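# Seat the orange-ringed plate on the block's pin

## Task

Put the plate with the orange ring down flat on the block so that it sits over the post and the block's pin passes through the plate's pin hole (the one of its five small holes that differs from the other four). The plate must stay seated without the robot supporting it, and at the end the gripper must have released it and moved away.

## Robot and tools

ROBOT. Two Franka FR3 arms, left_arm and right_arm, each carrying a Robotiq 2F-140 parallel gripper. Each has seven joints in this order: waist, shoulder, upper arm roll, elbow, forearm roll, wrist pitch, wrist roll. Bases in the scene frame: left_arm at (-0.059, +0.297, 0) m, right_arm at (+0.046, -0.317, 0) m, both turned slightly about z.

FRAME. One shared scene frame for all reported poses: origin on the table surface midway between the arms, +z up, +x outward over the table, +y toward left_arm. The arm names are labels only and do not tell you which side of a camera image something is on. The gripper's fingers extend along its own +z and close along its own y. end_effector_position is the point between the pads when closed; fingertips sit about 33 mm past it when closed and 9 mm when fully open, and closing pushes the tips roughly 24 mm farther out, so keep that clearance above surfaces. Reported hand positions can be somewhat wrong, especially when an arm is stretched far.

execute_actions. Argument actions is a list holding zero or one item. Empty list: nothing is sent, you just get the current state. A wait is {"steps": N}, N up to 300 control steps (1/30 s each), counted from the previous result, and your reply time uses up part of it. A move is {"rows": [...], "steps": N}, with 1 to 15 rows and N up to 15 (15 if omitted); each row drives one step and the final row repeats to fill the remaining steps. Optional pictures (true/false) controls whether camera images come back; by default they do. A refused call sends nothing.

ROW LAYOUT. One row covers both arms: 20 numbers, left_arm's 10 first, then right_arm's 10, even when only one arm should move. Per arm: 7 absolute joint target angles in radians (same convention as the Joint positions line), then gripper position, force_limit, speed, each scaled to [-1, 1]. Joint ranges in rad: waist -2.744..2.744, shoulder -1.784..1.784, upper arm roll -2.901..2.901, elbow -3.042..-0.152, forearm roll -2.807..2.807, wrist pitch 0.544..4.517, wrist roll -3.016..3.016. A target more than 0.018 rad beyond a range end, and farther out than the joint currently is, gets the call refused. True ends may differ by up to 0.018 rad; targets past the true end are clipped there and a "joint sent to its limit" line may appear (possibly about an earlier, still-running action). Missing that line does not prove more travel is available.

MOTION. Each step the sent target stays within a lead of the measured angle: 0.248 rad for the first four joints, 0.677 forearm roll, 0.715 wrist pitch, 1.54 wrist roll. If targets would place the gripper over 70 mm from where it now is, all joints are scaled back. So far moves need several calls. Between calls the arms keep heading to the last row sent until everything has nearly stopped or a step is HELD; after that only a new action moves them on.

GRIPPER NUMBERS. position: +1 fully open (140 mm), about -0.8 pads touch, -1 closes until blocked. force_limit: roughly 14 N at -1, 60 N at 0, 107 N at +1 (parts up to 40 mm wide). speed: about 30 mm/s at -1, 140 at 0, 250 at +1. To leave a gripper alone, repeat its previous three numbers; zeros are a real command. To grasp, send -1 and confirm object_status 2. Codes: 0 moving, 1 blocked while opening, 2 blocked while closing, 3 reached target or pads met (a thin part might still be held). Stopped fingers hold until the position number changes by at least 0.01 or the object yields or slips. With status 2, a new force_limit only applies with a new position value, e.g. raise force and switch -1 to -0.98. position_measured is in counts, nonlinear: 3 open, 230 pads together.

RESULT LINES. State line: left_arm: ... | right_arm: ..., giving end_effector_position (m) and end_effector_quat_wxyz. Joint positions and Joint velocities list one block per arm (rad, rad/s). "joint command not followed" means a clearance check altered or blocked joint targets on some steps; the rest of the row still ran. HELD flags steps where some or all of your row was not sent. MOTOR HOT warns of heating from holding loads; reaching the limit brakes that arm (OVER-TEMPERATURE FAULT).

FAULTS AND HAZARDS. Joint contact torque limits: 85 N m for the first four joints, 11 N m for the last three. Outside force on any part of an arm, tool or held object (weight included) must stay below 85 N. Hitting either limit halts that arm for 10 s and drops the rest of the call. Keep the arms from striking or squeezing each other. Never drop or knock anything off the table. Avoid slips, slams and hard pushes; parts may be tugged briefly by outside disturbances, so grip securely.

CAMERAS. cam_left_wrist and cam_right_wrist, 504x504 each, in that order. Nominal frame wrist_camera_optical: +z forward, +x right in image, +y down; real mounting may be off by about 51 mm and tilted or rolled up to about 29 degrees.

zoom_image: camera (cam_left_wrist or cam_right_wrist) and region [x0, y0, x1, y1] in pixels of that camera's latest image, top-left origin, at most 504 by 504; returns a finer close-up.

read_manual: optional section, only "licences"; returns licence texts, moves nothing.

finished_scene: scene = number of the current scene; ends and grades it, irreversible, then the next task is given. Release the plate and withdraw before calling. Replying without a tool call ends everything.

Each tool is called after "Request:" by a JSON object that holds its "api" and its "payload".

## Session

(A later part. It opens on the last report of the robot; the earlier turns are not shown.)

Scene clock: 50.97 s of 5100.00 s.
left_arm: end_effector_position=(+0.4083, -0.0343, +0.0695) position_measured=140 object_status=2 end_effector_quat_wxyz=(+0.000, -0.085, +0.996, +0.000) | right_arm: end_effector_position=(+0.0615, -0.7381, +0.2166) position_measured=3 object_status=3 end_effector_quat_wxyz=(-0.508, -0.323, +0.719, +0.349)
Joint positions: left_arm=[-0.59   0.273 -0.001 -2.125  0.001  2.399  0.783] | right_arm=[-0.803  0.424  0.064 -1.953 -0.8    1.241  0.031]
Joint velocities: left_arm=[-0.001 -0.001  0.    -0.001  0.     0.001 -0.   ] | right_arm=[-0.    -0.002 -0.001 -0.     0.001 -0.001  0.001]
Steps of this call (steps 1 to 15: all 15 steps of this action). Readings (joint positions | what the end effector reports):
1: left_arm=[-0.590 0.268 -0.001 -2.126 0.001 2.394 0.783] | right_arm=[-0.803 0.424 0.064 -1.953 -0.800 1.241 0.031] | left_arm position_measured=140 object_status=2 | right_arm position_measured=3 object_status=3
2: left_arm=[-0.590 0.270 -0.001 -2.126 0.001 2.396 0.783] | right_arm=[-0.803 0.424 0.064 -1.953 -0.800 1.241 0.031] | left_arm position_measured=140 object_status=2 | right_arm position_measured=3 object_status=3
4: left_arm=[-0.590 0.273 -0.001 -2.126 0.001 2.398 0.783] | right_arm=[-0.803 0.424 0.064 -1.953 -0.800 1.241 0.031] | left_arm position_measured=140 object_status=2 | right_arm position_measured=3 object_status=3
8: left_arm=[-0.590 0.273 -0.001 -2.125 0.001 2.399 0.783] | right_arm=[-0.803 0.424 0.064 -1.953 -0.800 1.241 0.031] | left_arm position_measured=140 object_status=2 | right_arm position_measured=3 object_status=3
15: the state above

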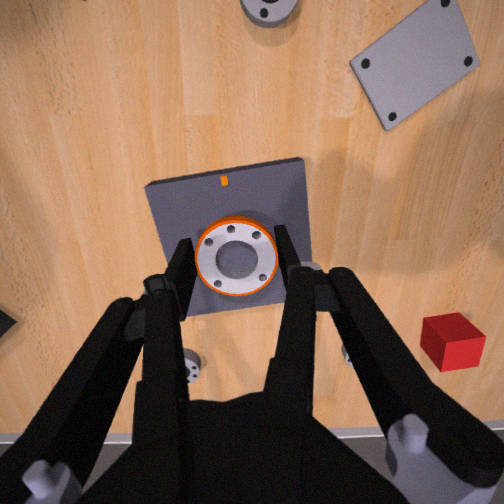

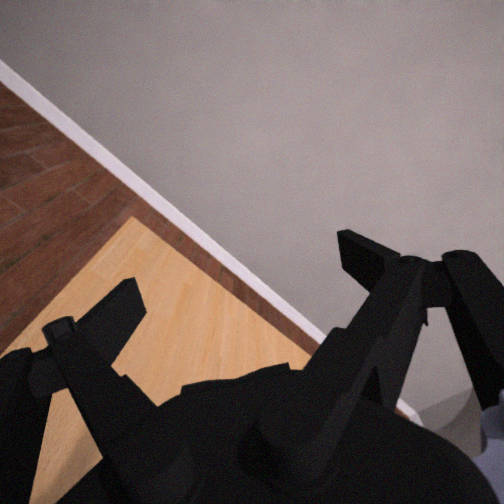

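Request:
{"api": "execute_actions", "payload": {"actions": [{"rows":[[-0.596,0.275,0,-2.126,0,2.398,0.79,-1,0,-0.3,-0.803,0.424,0.064,-1.953,-0.8,1.241,0.031,1,0,0]]}], "pictures": false}}

Request:
{"api": "execute_actions", "payload": {"actions": [{"rows":[[-0.598,0.277,0,-2.126,0,2.398,0.79,-1,0,-0.3,-0.803,0.424,0.064,-1.953,-0.8,1.241,0.031,1,0,0]]}]}}

Request:
{"api": "zoom_image", "payload": {"camera": "cam_left_wrist", "region": [200,220,280,290]}}

Scene clock: 55.20 s of 5100.00 s.
left_arm: end_effector_position=(+0.4083, -0.0344, +0.0695) position_measured=140 object_status=2 end_effector_quat_wxyz=(+0.000, -0.085, +0.996, +0.000) | right_arm: end_effector_position=(+0.0615, -0.7381, +0.2166) position_measured=3 object_status=3 end_effector_quat_wxyz=(-0.508, -0.323, +0.719, +0.349)
Joint positions: left_arm=[-0.592  0.273  0.    -2.125  0.001  2.398  0.783] | right_arm=[-0.803  0.424  0.064 -1.953 -0.8    1.241  0.031]
Joint velocities: left_arm=[-0.    -0.     0.    -0.002 -0.001  0.    -0.001] | right_arm=[-0.     0.001  0.001  0.     0.    -0.    -0.   ]
Steps of this call (steps 1 to 15: the robot went on to your last target; steps 16 to 90: nothing new was sent; then 0.73 s passed at rest; steps 91 to 105: all 15 steps of this action). Readings (joint positions | what the end effector reports):
91: left_arm=[-0.591 0.273 -0.000 -2.125 0.001 2.398 0.783] | right_arm=[-0.803 0.424 0.064 -1.953 -0.800 1.241 0.031] | left_arm position_measured=140 object_status=2 | right_arm position_measured=3 object_status=3
92: left_arm=[-0.591 0.273 -0.000 -2.125 0.001 2.398 0.783] | right_arm=[-0.803 0.424 0.064 -1.953 -0.800 1.241 0.031] | left_arm position_measured=140 object_status=2 | right_arm position_measured=3 object_status=3
94: left_arm=[-0.591 0.273 0.000 -2.125 0.001 2.398 0.783] | right_arm=[-0.803 0.424 0.064 -1.953 -0.800 1.241 0.031] | left_arm position_measured=140 object_status=2 | right_arm position_measured=3 object_status=3
98: left_arm=[-0.591 0.273 0.000 -2.125 0.001 2.398 0.783] | right_arm=[-0.803 0.424 0.064 -1.953 -0.800 1.241 0.031] | left_arm position_measured=140 object_status=2 | right_arm position_measured=3 object_status=3
105: the state above

Scene clock: 55.70 s of 5100.00 s.
left_arm: end_effector_position=(+0.4083, -0.0344, +0.0695) position_measured=140 object_status=2 end_effector_quat_wxyz=(+0.000, -0.085, +0.996, +0.000) | right_arm: end_effector_position=(+0.0615, -0.7381, +0.2166) position_measured=3 object_status=3 end_effector_quat_wxyz=(-0.508, -0.323, +0.719, +0.349)
Joint positions: left_arm=[-0.593  0.273  0.001 -2.125  0.001  2.398  0.783] | right_arm=[-0.803  0.424  0.064 -1.953 -0.8    1.241  0.031]
Joint velocities: left_arm=[-0.    -0.     0.     0.001  0.    -0.    -0.001] | right_arm=[ 0.001  0.    -0.    -0.001  0.001 -0.     0.   ]
Steps of this call (steps 1 to 15: all 15 steps of this action). Readings (joint positions | what the end effector reports):
1: left_arm=[-0.592 0.273 0.001 -2.125 0.001 2.398 0.783] | right_arm=[-0.803 0.424 0.064 -1.953 -0.800 1.241 0.031] | left_arm position_measured=140 object_status=2 | right_arm position_measured=3 object_status=3
2: left_arm=[-0.592 0.273 0.001 -2.125 0.001 2.398 0.783] | right_arm=[-0.803 0.424 0.064 -1.953 -0.800 1.241 0.031] | left_arm position_measured=140 object_status=2 | right_arm position_measured=3 object_status=3
4: left_arm=[-0.592 0.273 0.001 -2.125 0.001 2.398 0.783] | right_arm=[-0.803 0.424 0.064 -1.953 -0.800 1.241 0.031] | left_arm position_measured=140 object_status=2 | right_arm position_measured=3 object_status=3
8: left_arm=[-0.593 0.273 0.001 -2.125 0.001 2.398 0.783] | right_arm=[-0.803 0.424 0.064 -1.953 -0.800 1.241 0.031] | left_arm position_measured=140 object_status=2 | right_arm position_measured=3 object_status=3
15: the state above

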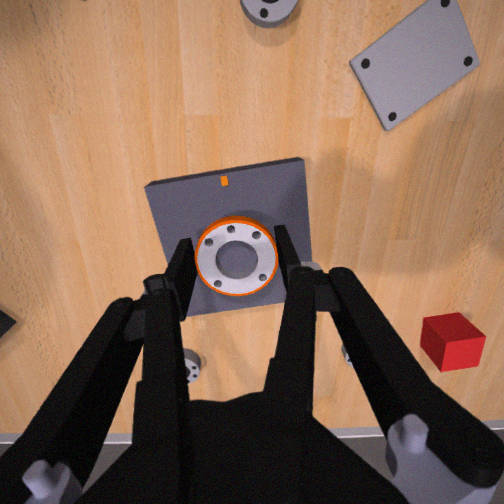

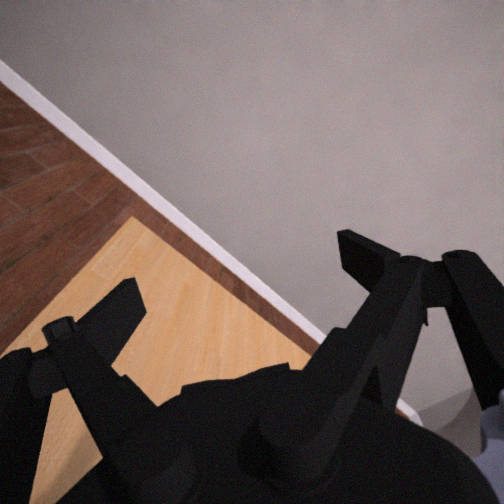

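Region (200, 220, 280, 290) of cam_left_wrist's 504x504 image, scaled by 6.300, with more detail than that image has; it fills the top 441 rows of this view, and the rest is white.

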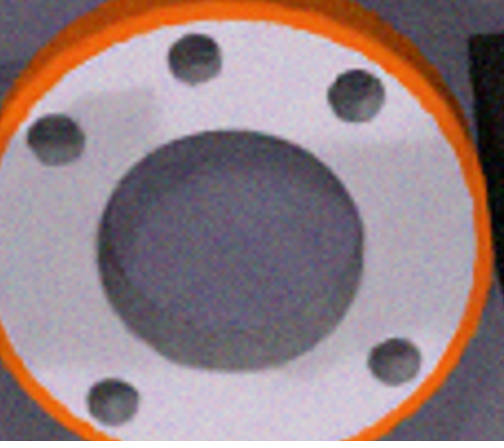

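Caught again; relieving side load and pressing.

Request:
{"api": "execute_actions", "payload": {"actions": [{"rows":[[-0.589,0.283,0,-2.127,0,2.41,0.79,-1,0,-0.3,-0.803,0.424,0.064,-1.953,-0.8,1.241,0.031,1,0,0]]}], "pictures": false}}

Request:
{"api": "execute_actions", "payload": {"actions": [{"rows":[[-0.589,0.283,0,-2.131,0,2.402,0.79,-1,0,-0.3,-0.803,0.424,0.064,-1.953,-0.8,1.241,0.031,1,0,0]]}], "pictures": false}}

Scene clock: 59.73 s of 5100.00 s.
left_arm: end_effector_position=(+0.4092, -0.0338, +0.0656) position_measured=140 object_status=2 end_effector_quat_wxyz=(+0.000, -0.086, +0.996, +0.000) | right_arm: end_effector_position=(+0.0615, -0.7381, +0.2166) position_measured=3 object_status=3 end_effector_quat_wxyz=(-0.508, -0.323, +0.719, +0.349)
Joint positions: left_arm=[-0.591  0.281  0.001 -2.126  0.001  2.407  0.783] | right_arm=[-0.803  0.424  0.064 -1.953 -0.8    1.241  0.031]
Joint velocities: left_arm=[ 0.001 -0.001  0.     0.     0.     0.001 -0.001] | right_arm=[-0.001 -0.001 -0.    -0.    -0.001 -0.001  0.001]
Steps of this call (steps 1 to 15: the robot went on to your last target; steps 16 to 90: nothing new was sent; then 0.53 s passed at rest; steps 91 to 105: all 15 steps of this action). Readings (joint positions | what the end effector reports):
91: left_arm=[-0.593 0.273 0.001 -2.125 0.001 2.399 0.783] | right_arm=[-0.803 0.424 0.064 -1.953 -0.800 1.241 0.031] | left_arm position_measured=140 object_status=2 | right_arm position_measured=3 object_status=3
92: left_arm=[-0.592 0.274 0.001 -2.125 0.001 2.400 0.783] | right_arm=[-0.803 0.424 0.064 -1.953 -0.800 1.241 0.031] | left_arm position_measured=140 object_status=2 | right_arm position_measured=3 object_status=3
94: left_arm=[-0.591 0.276 0.001 -2.125 0.001 2.403 0.783] | right_arm=[-0.803 0.424 0.064 -1.953 -0.800 1.241 0.031] | left_arm position_measured=140 object_status=2 | right_arm position_measured=3 object_status=3
98: left_arm=[-0.591 0.280 0.001 -2.125 0.001 2.406 0.783] | right_arm=[-0.803 0.424 0.064 -1.953 -0.800 1.241 0.031] | left_arm position_measured=140 object_status=2 | right_arm position_measured=3 object_status=3
105: the state above

Scene clock: 60.23 s of 5100.00 s.
left_arm: end_effector_position=(+0.4092, -0.0338, +0.0656) position_measured=140 object_status=2 end_effector_quat_wxyz=(+0.000, -0.086, +0.996, +0.000) | right_arm: end_effector_position=(+0.0615, -0.7381, +0.2166) position_measured=3 object_status=3 end_effector_quat_wxyz=(-0.508, -0.323, +0.719, +0.349)
Joint positions: left_arm=[-0.591  0.281  0.001 -2.126  0.001  2.407  0.783] | right_arm=[-0.803  0.424  0.064 -1.953 -0.8    1.241  0.031]
Joint velocities: left_arm=[-0.    -0.001  0.    -0.     0.     0.001 -0.   ] | right_arm=[ 0.001  0.001 -0.001 -0.001 -0.001  0.    -0.002]
Steps of this call (steps 1 to 15: all 15 steps of this action). Readings (joint positions | what the end effector reports):
1: left_arm=[-0.591 0.281 0.001 -2.126 0.001 2.407 0.783] | right_arm=[-0.803 0.424 0.064 -1.953 -0.800 1.241 0.031] | left_arm position_measured=140 object_status=2 | right_arm position_measured=3 object_status=3
2: left_arm=[-0.591 0.281 0.001 -2.126 0.001 2.407 0.783] | right_arm=[-0.803 0.424 0.064 -1.953 -0.800 1.241 0.031] | left_arm position_measured=140 object_status=2 | right_arm position_measured=3 object_status=3
4: left_arm=[-0.591 0.281 0.001 -2.126 0.001 2.407 0.783] | right_arm=[-0.803 0.424 0.064 -1.953 -0.800 1.241 0.031] | left_arm position_measured=140 object_status=2 | right_arm position_measured=3 object_status=3
8: left_arm=[-0.591 0.281 0.001 -2.126 0.001 2.407 0.783] | right_arm=[-0.803 0.424 0.064 -1.953 -0.800 1.241 0.031] | left_arm position_measured=140 object_status=2 | right_arm position_measured=3 object_status=3
15: the state above

Request:
{"api": "execute_actions", "payload": {"actions": [{"rows":[[-0.589,0.297,0,-2.128,0,2.426,0.79,-1,0,-0.3,-0.803,0.424,0.064,-1.953,-0.8,1.241,0.031,1,0,0]]}], "pictures": false}}

Request:
{"api": "execute_actions", "payload": {"actions": [{"rows":[[-0.589,0.31,0,-2.129,0,2.44,0.79,-1,0,-0.3,-0.803,0.424,0.064,-1.953,-0.8,1.241,0.031,1,0,0]]}]}}

Request:
{"api": "zoom_image", "payload": {"camera": "cam_left_wrist", "region": [180,170,300,290]}}

Scene clock: 63.70 s of 5100.00 s.
left_arm: end_effector_position=(+0.4095, -0.0340, +0.0586) position_measured=140 object_status=2 end_effector_quat_wxyz=(+0.000, -0.086, +0.996, +0.000) | right_arm: end_effector_position=(+0.0615, -0.7381, +0.2166) position_measured=3 object_status=3 end_effector_quat_wxyz=(-0.508, -0.323, +0.719, +0.349)
Joint positions: left_arm=[-0.591  0.295  0.001 -2.127  0.001  2.421  0.783] | right_arm=[-0.803  0.424  0.064 -1.953 -0.8    1.241  0.031]
Joint velocities: left_arm=[ 0.002 -0.001  0.001 -0.     0.    -0.    -0.002] | right_arm=[ 0.001  0.001  0.    -0.     0.001  0.001 -0.001]
Steps of this call (steps 1 to 15: the robot went on to your last target; steps 16 to 89: nothing new was sent; steps 90 to 104: all 15 steps of this action). Readings (joint positions | what the end effector reports):
90: left_arm=[-0.591 0.282 0.001 -2.126 0.001 2.409 0.783] | right_arm=[-0.803 0.424 0.064 -1.953 -0.800 1.241 0.031] | left_arm position_measured=140 object_status=2 | right_arm position_measured=3 object_status=3
91: left_arm=[-0.591 0.286 0.001 -2.126 0.001 2.412 0.783] | right_arm=[-0.803 0.424 0.064 -1.953 -0.800 1.241 0.031] | left_arm position_measured=140 object_status=2 | right_arm position_measured=3 object_status=3
93: left_arm=[-0.591 0.292 0.001 -2.126 0.001 2.416 0.783] | right_arm=[-0.803 0.424 0.064 -1.953 -0.800 1.241 0.031] | left_arm position_measured=140 object_status=2 | right_arm position_measured=3 object_status=3
97: left_arm=[-0.591 0.295 0.001 -2.126 0.001 2.420 0.783] | right_arm=[-0.803 0.424 0.064 -1.953 -0.800 1.241 0.031] | left_arm position_measured=140 object_status=2 | right_arm position_measured=3 object_status=3
104: the state above

Scene clock: 64.20 s of 5100.00 s.
left_arm: end_effector_position=(+0.4096, -0.0340, +0.0577) position_measured=140 object_status=2 end_effector_quat_wxyz=(+0.000, -0.086, +0.996, +0.000) | right_arm: end_effector_position=(+0.0615, -0.7381, +0.2166) position_measured=3 object_status=3 end_effector_quat_wxyz=(-0.508, -0.323, +0.719, +0.349)
Joint positions: left_arm=[-0.591  0.297  0.001 -2.127  0.001  2.423  0.783] | right_arm=[-0.803  0.424  0.064 -1.953 -0.8    1.241  0.031]
Joint velocities: left_arm=[ 0.    -0.    -0.    -0.001  0.    -0.    -0.001] | right_arm=[-0.    -0.    -0.    -0.    -0.001 -0.001  0.   ]
Steps of this call (steps 1 to 15: all 15 steps of this action). Readings (joint positions | what the end effector reports):
1: left_arm=[-0.591 0.296 0.001 -2.127 0.001 2.422 0.783] | right_arm=[-0.803 0.424 0.064 -1.953 -0.800 1.241 0.031] | left_arm position_measured=140 object_status=2 | right_arm position_measured=3 object_status=3
2: left_arm=[-0.591 0.297 0.001 -2.127 0.001 2.423 0.783] | right_arm=[-0.803 0.424 0.064 -1.953 -0.800 1.241 0.031] | left_arm position_measured=140 object_status=2 | right_arm position_measured=3 object_status=3
4: left_arm=[-0.591 0.297 0.001 -2.127 0.001 2.423 0.783] | right_arm=[-0.803 0.424 0.064 -1.953 -0.800 1.241 0.031] | left_arm position_measured=140 object_status=2 | right_arm position_measured=3 object_status=3
8: left_arm=[-0.591 0.297 0.001 -2.127 0.001 2.423 0.783] | right_arm=[-0.803 0.424 0.064 -1.953 -0.800 1.241 0.031] | left_arm position_measured=140 object_status=2 | right_arm position_measured=3 object_status=3
15: the state above

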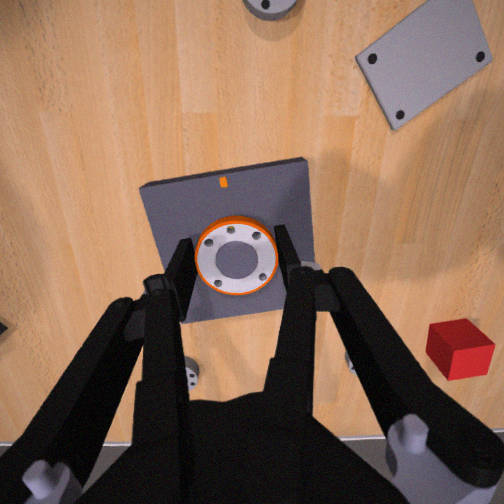

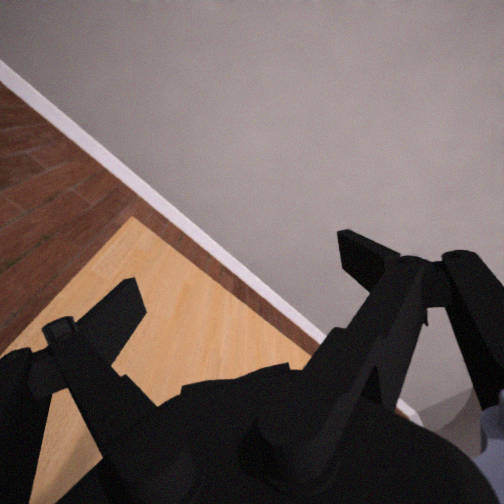

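Region (180, 170, 300, 290) of cam_left_wrist's 504x504 image, scaled by 4.200, with more detail than that image has.

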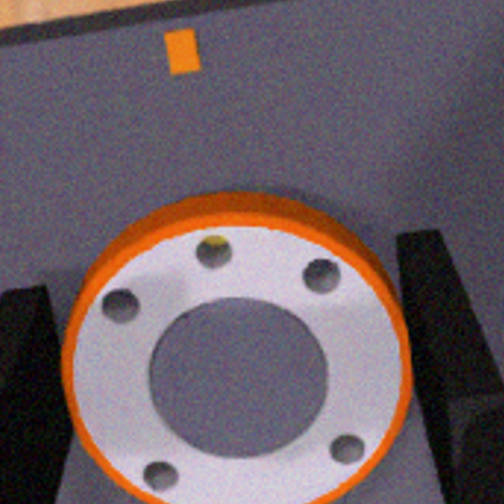

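Request:
{"api": "execute_actions", "payload": {"actions": [{"rows":[[-0.589,0.302,0,-2.128,0,2.43,0.83,-1,0,-0.3,-0.803,0.424,0.064,-1.953,-0.8,1.241,0.031,1,0,0]]}], "pictures": false}}

Request:
{"api": "execute_actions", "payload": {"actions": [{"rows":[[-0.589,0.31,0,-2.129,0,2.44,0.83,-1,0,-0.3,-0.803,0.424,0.064,-1.953,-0.8,1.241,0.031,1,0,0]]}], "pictures": false}}

Scene clock: 86.67 s of 5100.00 s.
left_arm: end_effector_position=(+0.4097, -0.0340, +0.0579) position_measured=140 object_status=2 end_effector_quat_wxyz=(-0.000, -0.077, +0.997, -0.000) | right_arm: end_effector_position=(+0.0615, -0.7381, +0.2166) position_measured=3 object_status=3 end_effector_quat_wxyz=(-0.508, -0.323, +0.719, +0.349)
Joint positions: left_arm=[-0.59   0.296  0.001 -2.127 -0.001  2.423  0.802] | right_arm=[-0.803  0.424  0.064 -1.953 -0.8    1.241  0.031]
Joint velocities: left_arm=[ 0.001 -0.    -0.001  0.    -0.     0.001  0.011] | right_arm=[ 0.    -0.     0.001  0.001 -0.001  0.001  0.002]
Steps of this call (steps 1 to 15: the robot went on to your last target; steps 16 to 90: nothing new was sent; then 18.97 s passed at rest; steps 91 to 105: all 15 steps of this action). Readings (joint positions | what the end effector reports):
91: left_arm=[-0.591 0.296 0.001 -2.127 0.001 2.423 0.786] | right_arm=[-0.803 0.424 0.064 -1.953 -0.800 1.241 0.031] | left_arm position_measured=140 object_status=2 | right_arm position_measured=3 object_status=3
92: left_arm=[-0.591 0.296 0.001 -2.127 0.000 2.423 0.788] | right_arm=[-0.803 0.424 0.064 -1.953 -0.800 1.241 0.031] | left_arm position_measured=140 object_status=2 | right_arm position_measured=3 object_status=3
94: left_arm=[-0.590 0.296 0.001 -2.127 -0.000 2.423 0.791] | right_arm=[-0.803 0.424 0.064 -1.953 -0.800 1.241 0.031] | left_arm position_measured=140 object_status=2 | right_arm position_measured=3 object_status=3
98: left_arm=[-0.590 0.296 0.001 -2.127 -0.001 2.423 0.797] | right_arm=[-0.803 0.424 0.064 -1.953 -0.800 1.241 0.031] | left_arm position_measured=140 object_status=2 | right_arm position_measured=3 object_status=3
105: the state above

Scene clock: 87.17 s of 5100.00 s.
left_arm: end_effector_position=(+0.4097, -0.0340, +0.0578) position_measured=140 object_status=2 end_effector_quat_wxyz=(-0.000, -0.077, +0.997, -0.000) | right_arm: end_effector_position=(+0.0615, -0.7381, +0.2166) position_measured=3 object_status=3 end_effector_quat_wxyz=(-0.508, -0.323, +0.719, +0.349)
Joint positions: left_arm=[-0.59   0.297  0.001 -2.127 -0.001  2.423  0.803] | right_arm=[-0.803  0.424  0.064 -1.953 -0.8    1.241  0.031]
Joint velocities: left_arm=[-0.    -0.001  0.001 -0.001  0.     0.002 -0.001] | right_arm=[ 0.     0.     0.001  0.     0.    -0.     0.   ]
Steps of this call (steps 1 to 15: all 15 steps of this action). Readings (joint positions | what the end effector reports):
1: left_arm=[-0.590 0.297 0.001 -2.127 -0.001 2.423 0.803] | right_arm=[-0.803 0.424 0.064 -1.953 -0.800 1.241 0.031] | left_arm position_measured=140 object_status=2 | right_arm position_measured=3 object_status=3
2: left_arm=[-0.590 0.297 0.001 -2.127 -0.001 2.423 0.803] | right_arm=[-0.803 0.424 0.064 -1.953 -0.800 1.241 0.031] | left_arm position_measured=140 object_status=2 | right_arm position_measured=3 object_status=3
4: left_arm=[-0.590 0.297 0.001 -2.127 -0.001 2.423 0.803] | right_arm=[-0.803 0.424 0.064 -1.953 -0.800 1.241 0.031] | left_arm position_measured=140 object_status=2 | right_arm position_measured=3 object_status=3
8: left_arm=[-0.590 0.297 0.001 -2.127 -0.001 2.423 0.803] | right_arm=[-0.803 0.424 0.064 -1.953 -0.800 1.241 0.031] | left_arm position_measured=140 object_status=2 | right_arm position_measured=3 object_status=3
15: the state above

Request:
{"api": "execute_actions", "payload": {"actions": [{"rows":[[-0.589,0.302,0,-2.128,0,2.43,0.86,-1,0,-0.3,-0.803,0.424,0.064,-1.953,-0.8,1.241,0.031,1,0,0]]}]}}

Request:
{"api": "zoom_image", "payload": {"camera": "cam_left_wrist", "region": [200,210,270,270]}}

Scene clock: 91.10 s of 5100.00 s.
left_arm: end_effector_position=(+0.4099, -0.0340, +0.0579) position_measured=140 object_status=2 end_effector_quat_wxyz=(+0.000, -0.063, +0.998, -0.000) | right_arm: end_effector_position=(+0.0615, -0.7381, +0.2166) position_measured=3 object_status=3 end_effector_quat_wxyz=(-0.508, -0.323, +0.719, +0.349)
Joint positions: left_arm=[-0.59   0.296  0.001 -2.127 -0.001  2.424  0.831] | right_arm=[-0.803  0.424  0.064 -1.953 -0.8    1.241  0.031]
Joint velocities: left_arm=[ 0.    -0.002 -0.     0.001  0.002  0.001  0.011] | right_arm=[-0.001 -0.    -0.    -0.     0.001  0.     0.001]
Steps of this call (steps 1 to 15: the robot went on to your last target; steps 16 to 90: nothing new was sent; then 0.43 s passed at rest; steps 91 to 105: all 15 steps of this action). Readings (joint positions | what the end effector reports):
91: left_arm=[-0.590 0.296 0.001 -2.127 -0.001 2.423 0.806] | right_arm=[-0.803 0.424 0.064 -1.953 -0.800 1.241 0.031] | left_arm position_measured=140 object_status=2 | right_arm position_measured=3 object_status=3
92: left_arm=[-0.590 0.296 0.001 -2.127 -0.001 2.423 0.810] | right_arm=[-0.803 0.424 0.064 -1.953 -0.800 1.241 0.031] | left_arm position_measured=140 object_status=2 | right_arm position_measured=3 object_status=3
94: left_arm=[-0.590 0.296 0.001 -2.127 -0.001 2.423 0.815] | right_arm=[-0.803 0.424 0.064 -1.953 -0.800 1.241 0.031] | left_arm position_measured=140 object_status=2 | right_arm position_measured=3 object_status=3
98: left_arm=[-0.590 0.296 0.001 -2.127 -0.001 2.424 0.823] | right_arm=[-0.803 0.424 0.064 -1.953 -0.800 1.241 0.031] | left_arm position_measured=140 object_status=2 | right_arm position_measured=3 object_status=3
105: the state above

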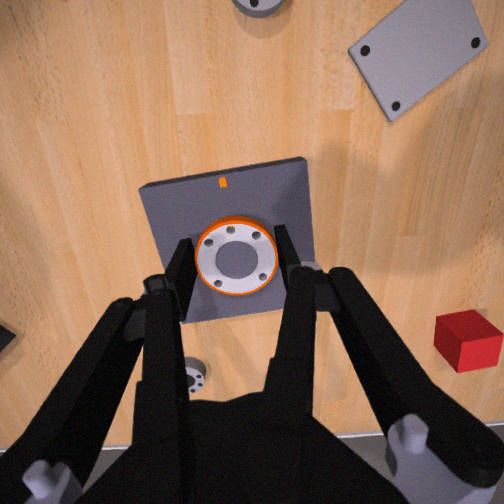

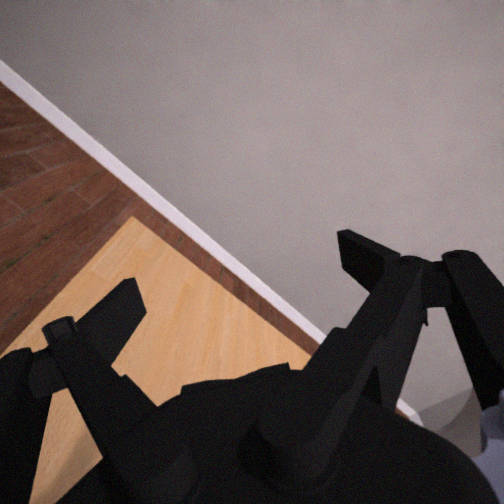

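Region (200, 210, 270, 270) of cam_left_wrist's 504x504 image, scaled by 7.200, with more detail than that image has; it fills the top 432 rows of this view, and the rest is white.

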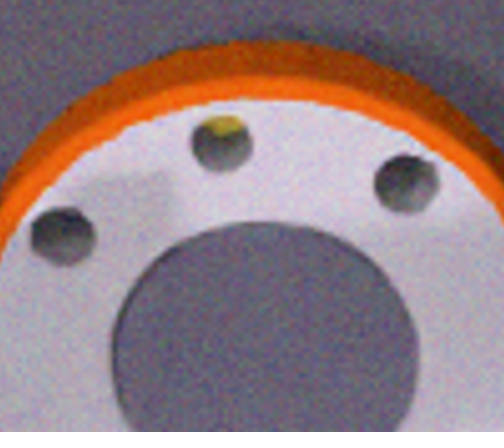

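The block turned with the plate, so the pin is catching the hole's edge; reversing the twist.

Request:
{"api": "execute_actions", "payload": {"actions": [{"rows":[[-0.589,0.304,0,-2.128,0,2.432,0.81,-1,0,-0.3,-0.803,0.424,0.064,-1.953,-0.8,1.241,0.031,1,0,0]]}], "pictures": false}}

Request:
{"api": "execute_actions", "payload": {"actions": [{"rows":[[-0.589,0.31,0,-2.128,0,2.44,0.79,-1,0,-0.3,-0.803,0.424,0.064,-1.953,-0.8,1.241,0.031,1,0,0]]}], "pictures": false}}

Scene clock: 96.37 s of 5100.00 s.
left_arm: end_effector_position=(+0.4098, -0.0340, +0.0550) position_measured=140 object_status=2 end_effector_quat_wxyz=(-0.000, -0.069, +0.998, -0.000) | right_arm: end_effector_position=(+0.0615, -0.7381, +0.2166) position_measured=3 object_status=3 end_effector_quat_wxyz=(-0.508, -0.323, +0.719, +0.349)
Joint positions: left_arm=[-0.59   0.302  0.001 -2.127 -0.001  2.428  0.82 ] | right_arm=[-0.803  0.424  0.064 -1.953 -0.8    1.241  0.031]
Joint velocities: left_arm=[-0.     0.    -0.     0.001  0.     0.002 -0.01 ] | right_arm=[-0.    -0.001 -0.    -0.001 -0.001 -0.    -0.002]
Steps of this call (steps 1 to 15: the robot went on to your last target; steps 16 to 90: nothing new was sent; then 1.77 s passed at rest; steps 91 to 105: all 15 steps of this action). Readings (joint positions | what the end effector reports):
91: left_arm=[-0.590 0.296 0.001 -2.127 -0.001 2.424 0.832] | right_arm=[-0.803 0.424 0.064 -1.953 -0.800 1.241 0.031] | left_arm position_measured=140 object_status=2 | right_arm position_measured=3 object_status=3
92: left_arm=[-0.590 0.297 0.001 -2.127 -0.001 2.424 0.829] | right_arm=[-0.803 0.424 0.064 -1.953 -0.800 1.241 0.031] | left_arm position_measured=140 object_status=2 | right_arm position_measured=3 object_status=3
94: left_arm=[-0.590 0.297 0.001 -2.127 -0.001 2.424 0.826] | right_arm=[-0.803 0.424 0.064 -1.953 -0.800 1.241 0.031] | left_arm position_measured=140 object_status=2 | right_arm position_measured=3 object_status=3
98: left_arm=[-0.590 0.300 0.001 -2.127 -0.001 2.426 0.823] | right_arm=[-0.803 0.424 0.064 -1.953 -0.800 1.241 0.031] | left_arm position_measured=140 object_status=2 | right_arm position_measured=3 object_status=3
105: the state above

Scene clock: 96.87 s of 5100.00 s.
left_arm: end_effector_position=(+0.4100, -0.0340, +0.0542) position_measured=140 object_status=2 end_effector_quat_wxyz=(-0.000, -0.075, +0.997, -0.000) | right_arm: end_effector_position=(+0.0615, -0.7381, +0.2166) position_measured=3 object_status=3 end_effector_quat_wxyz=(-0.508, -0.323, +0.719, +0.349)
Joint positions: left_arm=[-0.59   0.304  0.001 -2.127 -0.001  2.431  0.807] | right_arm=[-0.803  0.424  0.064 -1.953 -0.8    1.241  0.031]
Joint velocities: left_arm=[ 0.002 -0.001  0.    -0.    -0.001 -0.001 -0.006] | right_arm=[-0.001  0.001  0.    -0.    -0.001 -0.001 -0.   ]
Steps of this call (steps 1 to 15: all 15 steps of this action). Readings (joint positions | what the end effector reports):
1: left_arm=[-0.590 0.303 0.001 -2.127 -0.001 2.430 0.818] | right_arm=[-0.803 0.424 0.064 -1.953 -0.800 1.241 0.031] | left_arm position_measured=140 object_status=2 | right_arm position_measured=3 object_status=3
2: left_arm=[-0.590 0.304 0.001 -2.127 -0.001 2.431 0.816] | right_arm=[-0.803 0.424 0.064 -1.953 -0.800 1.241 0.031] | left_arm position_measured=140 object_status=2 | right_arm position_measured=3 object_status=3
4: left_arm=[-0.590 0.304 0.001 -2.127 -0.001 2.431 0.813] | right_arm=[-0.803 0.424 0.064 -1.953 -0.800 1.241 0.031] | left_arm position_measured=140 object_status=2 | right_arm position_measured=3 object_status=3
8: left_arm=[-0.590 0.304 0.001 -2.127 -0.001 2.431 0.810] | right_arm=[-0.803 0.424 0.064 -1.953 -0.800 1.241 0.031] | left_arm position_measured=140 object_status=2 | right_arm position_measured=3 object_status=3
15: the state above

Request:
{"api": "execute_actions", "payload": {"actions": [{"rows":[[-0.589,0.303,0,-2.128,0,2.431,0.81,0.3,0,0,-0.803,0.424,0.064,-1.953,-0.8,1.241,0.031,1,0,0]]}], "pictures": false}}

Request:
{"api": "execute_actions", "payload": {"actions": [{"rows":[[-0.589,0.0,0,-2.128,0,2.13,0.81,0.3,0,0,-0.803,0.424,0.064,-1.953,-0.8,1.241,0.031,1,0,0]]}], "pictures": false}}

Request:
{"api": "execute_actions", "payload": {"actions": [{"steps":20}]}}

Request:
{"api": "zoom_image", "payload": {"camera": "cam_left_wrist", "region": [180,150,300,270]}}

Scene clock: 101.23 s of 5100.00 s.
left_arm: end_effector_position=(+0.4098, -0.0339, +0.0542) position_measured=91 object_status=3 end_effector_quat_wxyz=(-0.000, -0.076, +0.997, +0.000) | right_arm: end_effector_position=(+0.0615, -0.7381, +0.2166) position_measured=3 object_status=3 end_effector_quat_wxyz=(-0.508, -0.323, +0.719, +0.349)
Joint positions: left_arm=[-0.59   0.304  0.001 -2.127 -0.001  2.43   0.806] | right_arm=[-0.803  0.424  0.064 -1.953 -0.8    1.241  0.031]
Joint velocities: left_arm=[-0.     0.    -0.     0.    -0.001  0.001  0.002] | right_arm=[-0.    -0.002  0.001  0.001  0.002 -0.     0.001]
Steps of this call (steps 1 to 15: the robot went on to your last target; steps 16 to 90: nothing new was sent; then 0.87 s passed at rest; steps 91 to 105: all 15 steps of this action). Readings (joint positions | what the end effector reports):
91: left_arm=[-0.590 0.304 0.001 -2.127 -0.001 2.430 0.806] | right_arm=[-0.803 0.424 0.064 -1.953 -0.800 1.241 0.031] | left_arm position_measured=140 object_status=0 | right_arm position_measured=3 object_status=3
92: left_arm=[-0.590 0.304 0.001 -2.127 -0.001 2.430 0.806] | right_arm=[-0.803 0.424 0.064 -1.953 -0.800 1.241 0.031] | left_arm position_measured=139 object_status=0 | right_arm position_measured=3 object_status=3
94: left_arm=[-0.590 0.304 0.001 -2.127 -0.001 2.430 0.806] | right_arm=[-0.803 0.424 0.064 -1.953 -0.800 1.241 0.031] | left_arm position_measured=118 object_status=0 | right_arm position_measured=3 object_status=3
98: left_arm=[-0.590 0.304 0.001 -2.127 -0.001 2.430 0.806] | right_arm=[-0.803 0.424 0.064 -1.953 -0.800 1.241 0.031] | left_arm position_measured=92 object_status=0 | right_arm position_measured=3 object_status=3
105: the state above

Scene clock: 101.73 s of 5100.00 s.
left_arm: end_effector_position=(+0.3916, -0.0212, +0.2045) position_measured=91 object_status=3 end_effector_quat_wxyz=(+0.015, -0.076, +0.997, -0.013) | right_arm: end_effector_position=(+0.0615, -0.7381, +0.2166) position_measured=3 object_status=3 end_effector_quat_wxyz=(-0.508, -0.323, +0.719, +0.349)
Joint positions: left_arm=[-0.59  -0.004  0.001 -2.124 -0.001  2.158  0.806] | right_arm=[-0.803  0.424  0.064 -1.953 -0.8    1.241  0.031]
Joint velocities: left_arm=[ 0.     0.041  0.002 -0.047 -0.001 -0.158  0.001] | right_arm=[ 0.    -0.002  0.001  0.001  0.    -0.002  0.002]
Steps of this call (steps 1 to 15: all 15 steps of this action). Readings (joint positions | what the end effector reports):
1: left_arm=[-0.590 0.289 0.001 -2.133 -0.001 2.403 0.806] | right_arm=[-0.803 0.424 0.064 -1.953 -0.800 1.241 0.031] | left_arm position_measured=91 object_status=3 | right_arm position_measured=3 object_status=3
2: left_arm=[-0.590 0.256 0.001 -2.141 -0.001 2.372 0.806] | right_arm=[-0.803 0.424 0.064 -1.953 -0.800 1.241 0.031] | left_arm position_measured=91 object_status=3 | right_arm position_measured=3 object_status=3
4: left_arm=[-0.590 0.178 0.001 -2.142 -0.001 2.322 0.806] | right_arm=[-0.803 0.424 0.064 -1.953 -0.800 1.241 0.031] | left_arm position_measured=91 object_status=3 | right_arm position_measured=3 object_status=3
8: left_arm=[-0.590 0.028 0.001 -2.124 -0.001 2.227 0.806] | right_arm=[-0.803 0.424 0.064 -1.953 -0.800 1.241 0.031] | left_arm position_measured=91 object_status=3 | right_arm position_measured=3 object_status=3
15: the state above

Scene clock: 102.40 s of 5100.00 s.
left_arm: end_effector_position=(+0.3838, -0.0158, +0.1993) position_measured=91 object_status=3 end_effector_quat_wxyz=(+0.003, -0.076, +0.997, -0.003) | right_arm: end_effector_position=(+0.0615, -0.7381, +0.2166) position_measured=3 object_status=3 end_effector_quat_wxyz=(-0.508, -0.323, +0.719, +0.349)
Joint positions: left_arm=[-0.59  -0.002  0.001 -2.127 -0.001  2.133  0.806] | right_arm=[-0.803  0.424  0.064 -1.953 -0.8    1.241  0.031]
Joint velocities: left_arm=[ 0.    -0.     0.001 -0.     0.    -0.004  0.   ] | right_arm=[ 0.     0.001  0.002  0.001  0.    -0.    -0.   ]
Steps of this call (steps 1 to 20: the robot went on to your last target). Readings (joint positions | what the end effector reports):
1: left_arm=[-0.590 -0.003 0.001 -2.125 -0.001 2.153 0.806] | right_arm=[-0.803 0.424 0.064 -1.953 -0.800 1.241 0.031] | left_arm position_measured=91 object_status=3 | right_arm position_measured=3 object_status=3
2: left_arm=[-0.590 -0.002 0.001 -2.126 -0.001 2.149 0.806] | right_arm=[-0.803 0.424 0.064 -1.953 -0.800 1.241 0.031] | left_arm position_measured=91 object_status=3 | right_arm position_measured=3 object_status=3
4: left_arm=[-0.590 -0.002 0.001 -2.127 -0.001 2.144 0.806] | right_arm=[-0.803 0.424 0.064 -1.953 -0.800 1.241 0.031] | left_arm position_measured=91 object_status=3 | right_arm position_measured=3 object_status=3
8: left_arm=[-0.590 -0.002 0.001 -2.127 -0.001 2.138 0.806] | right_arm=[-0.803 0.424 0.064 -1.953 -0.800 1.241 0.031] | left_arm position_measured=91 object_status=3 | right_arm position_measured=3 object_status=3
20: the state above

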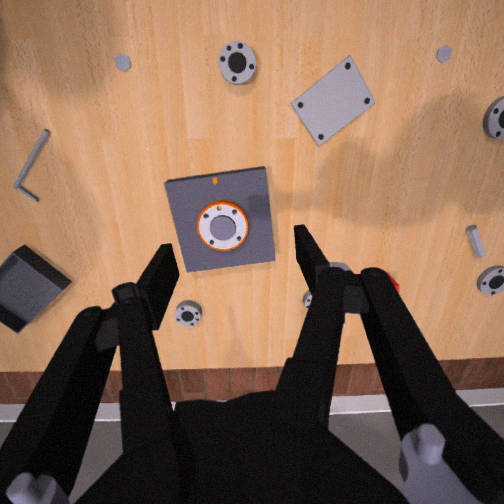

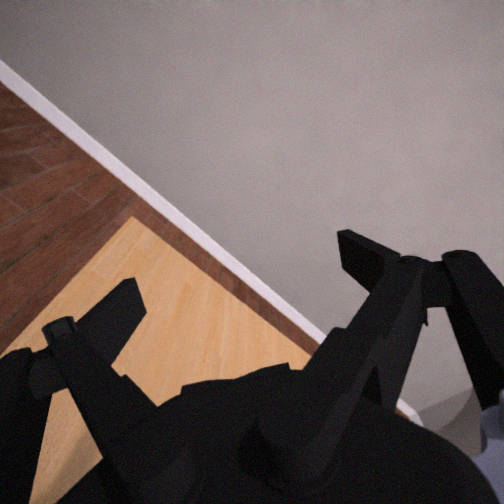

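Region (180, 150, 300, 270) of cam_left_wrist's 504x504 image, scaled by 4.200, with more detail than that image has.

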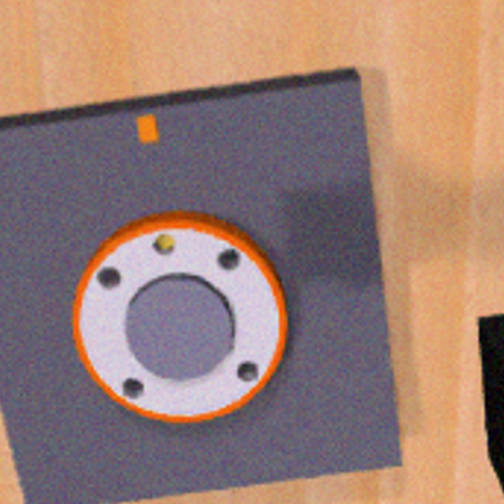

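Request:
{"api": "finished_scene", "payload": {"scene": 2}}

The scene is finished: the task was done.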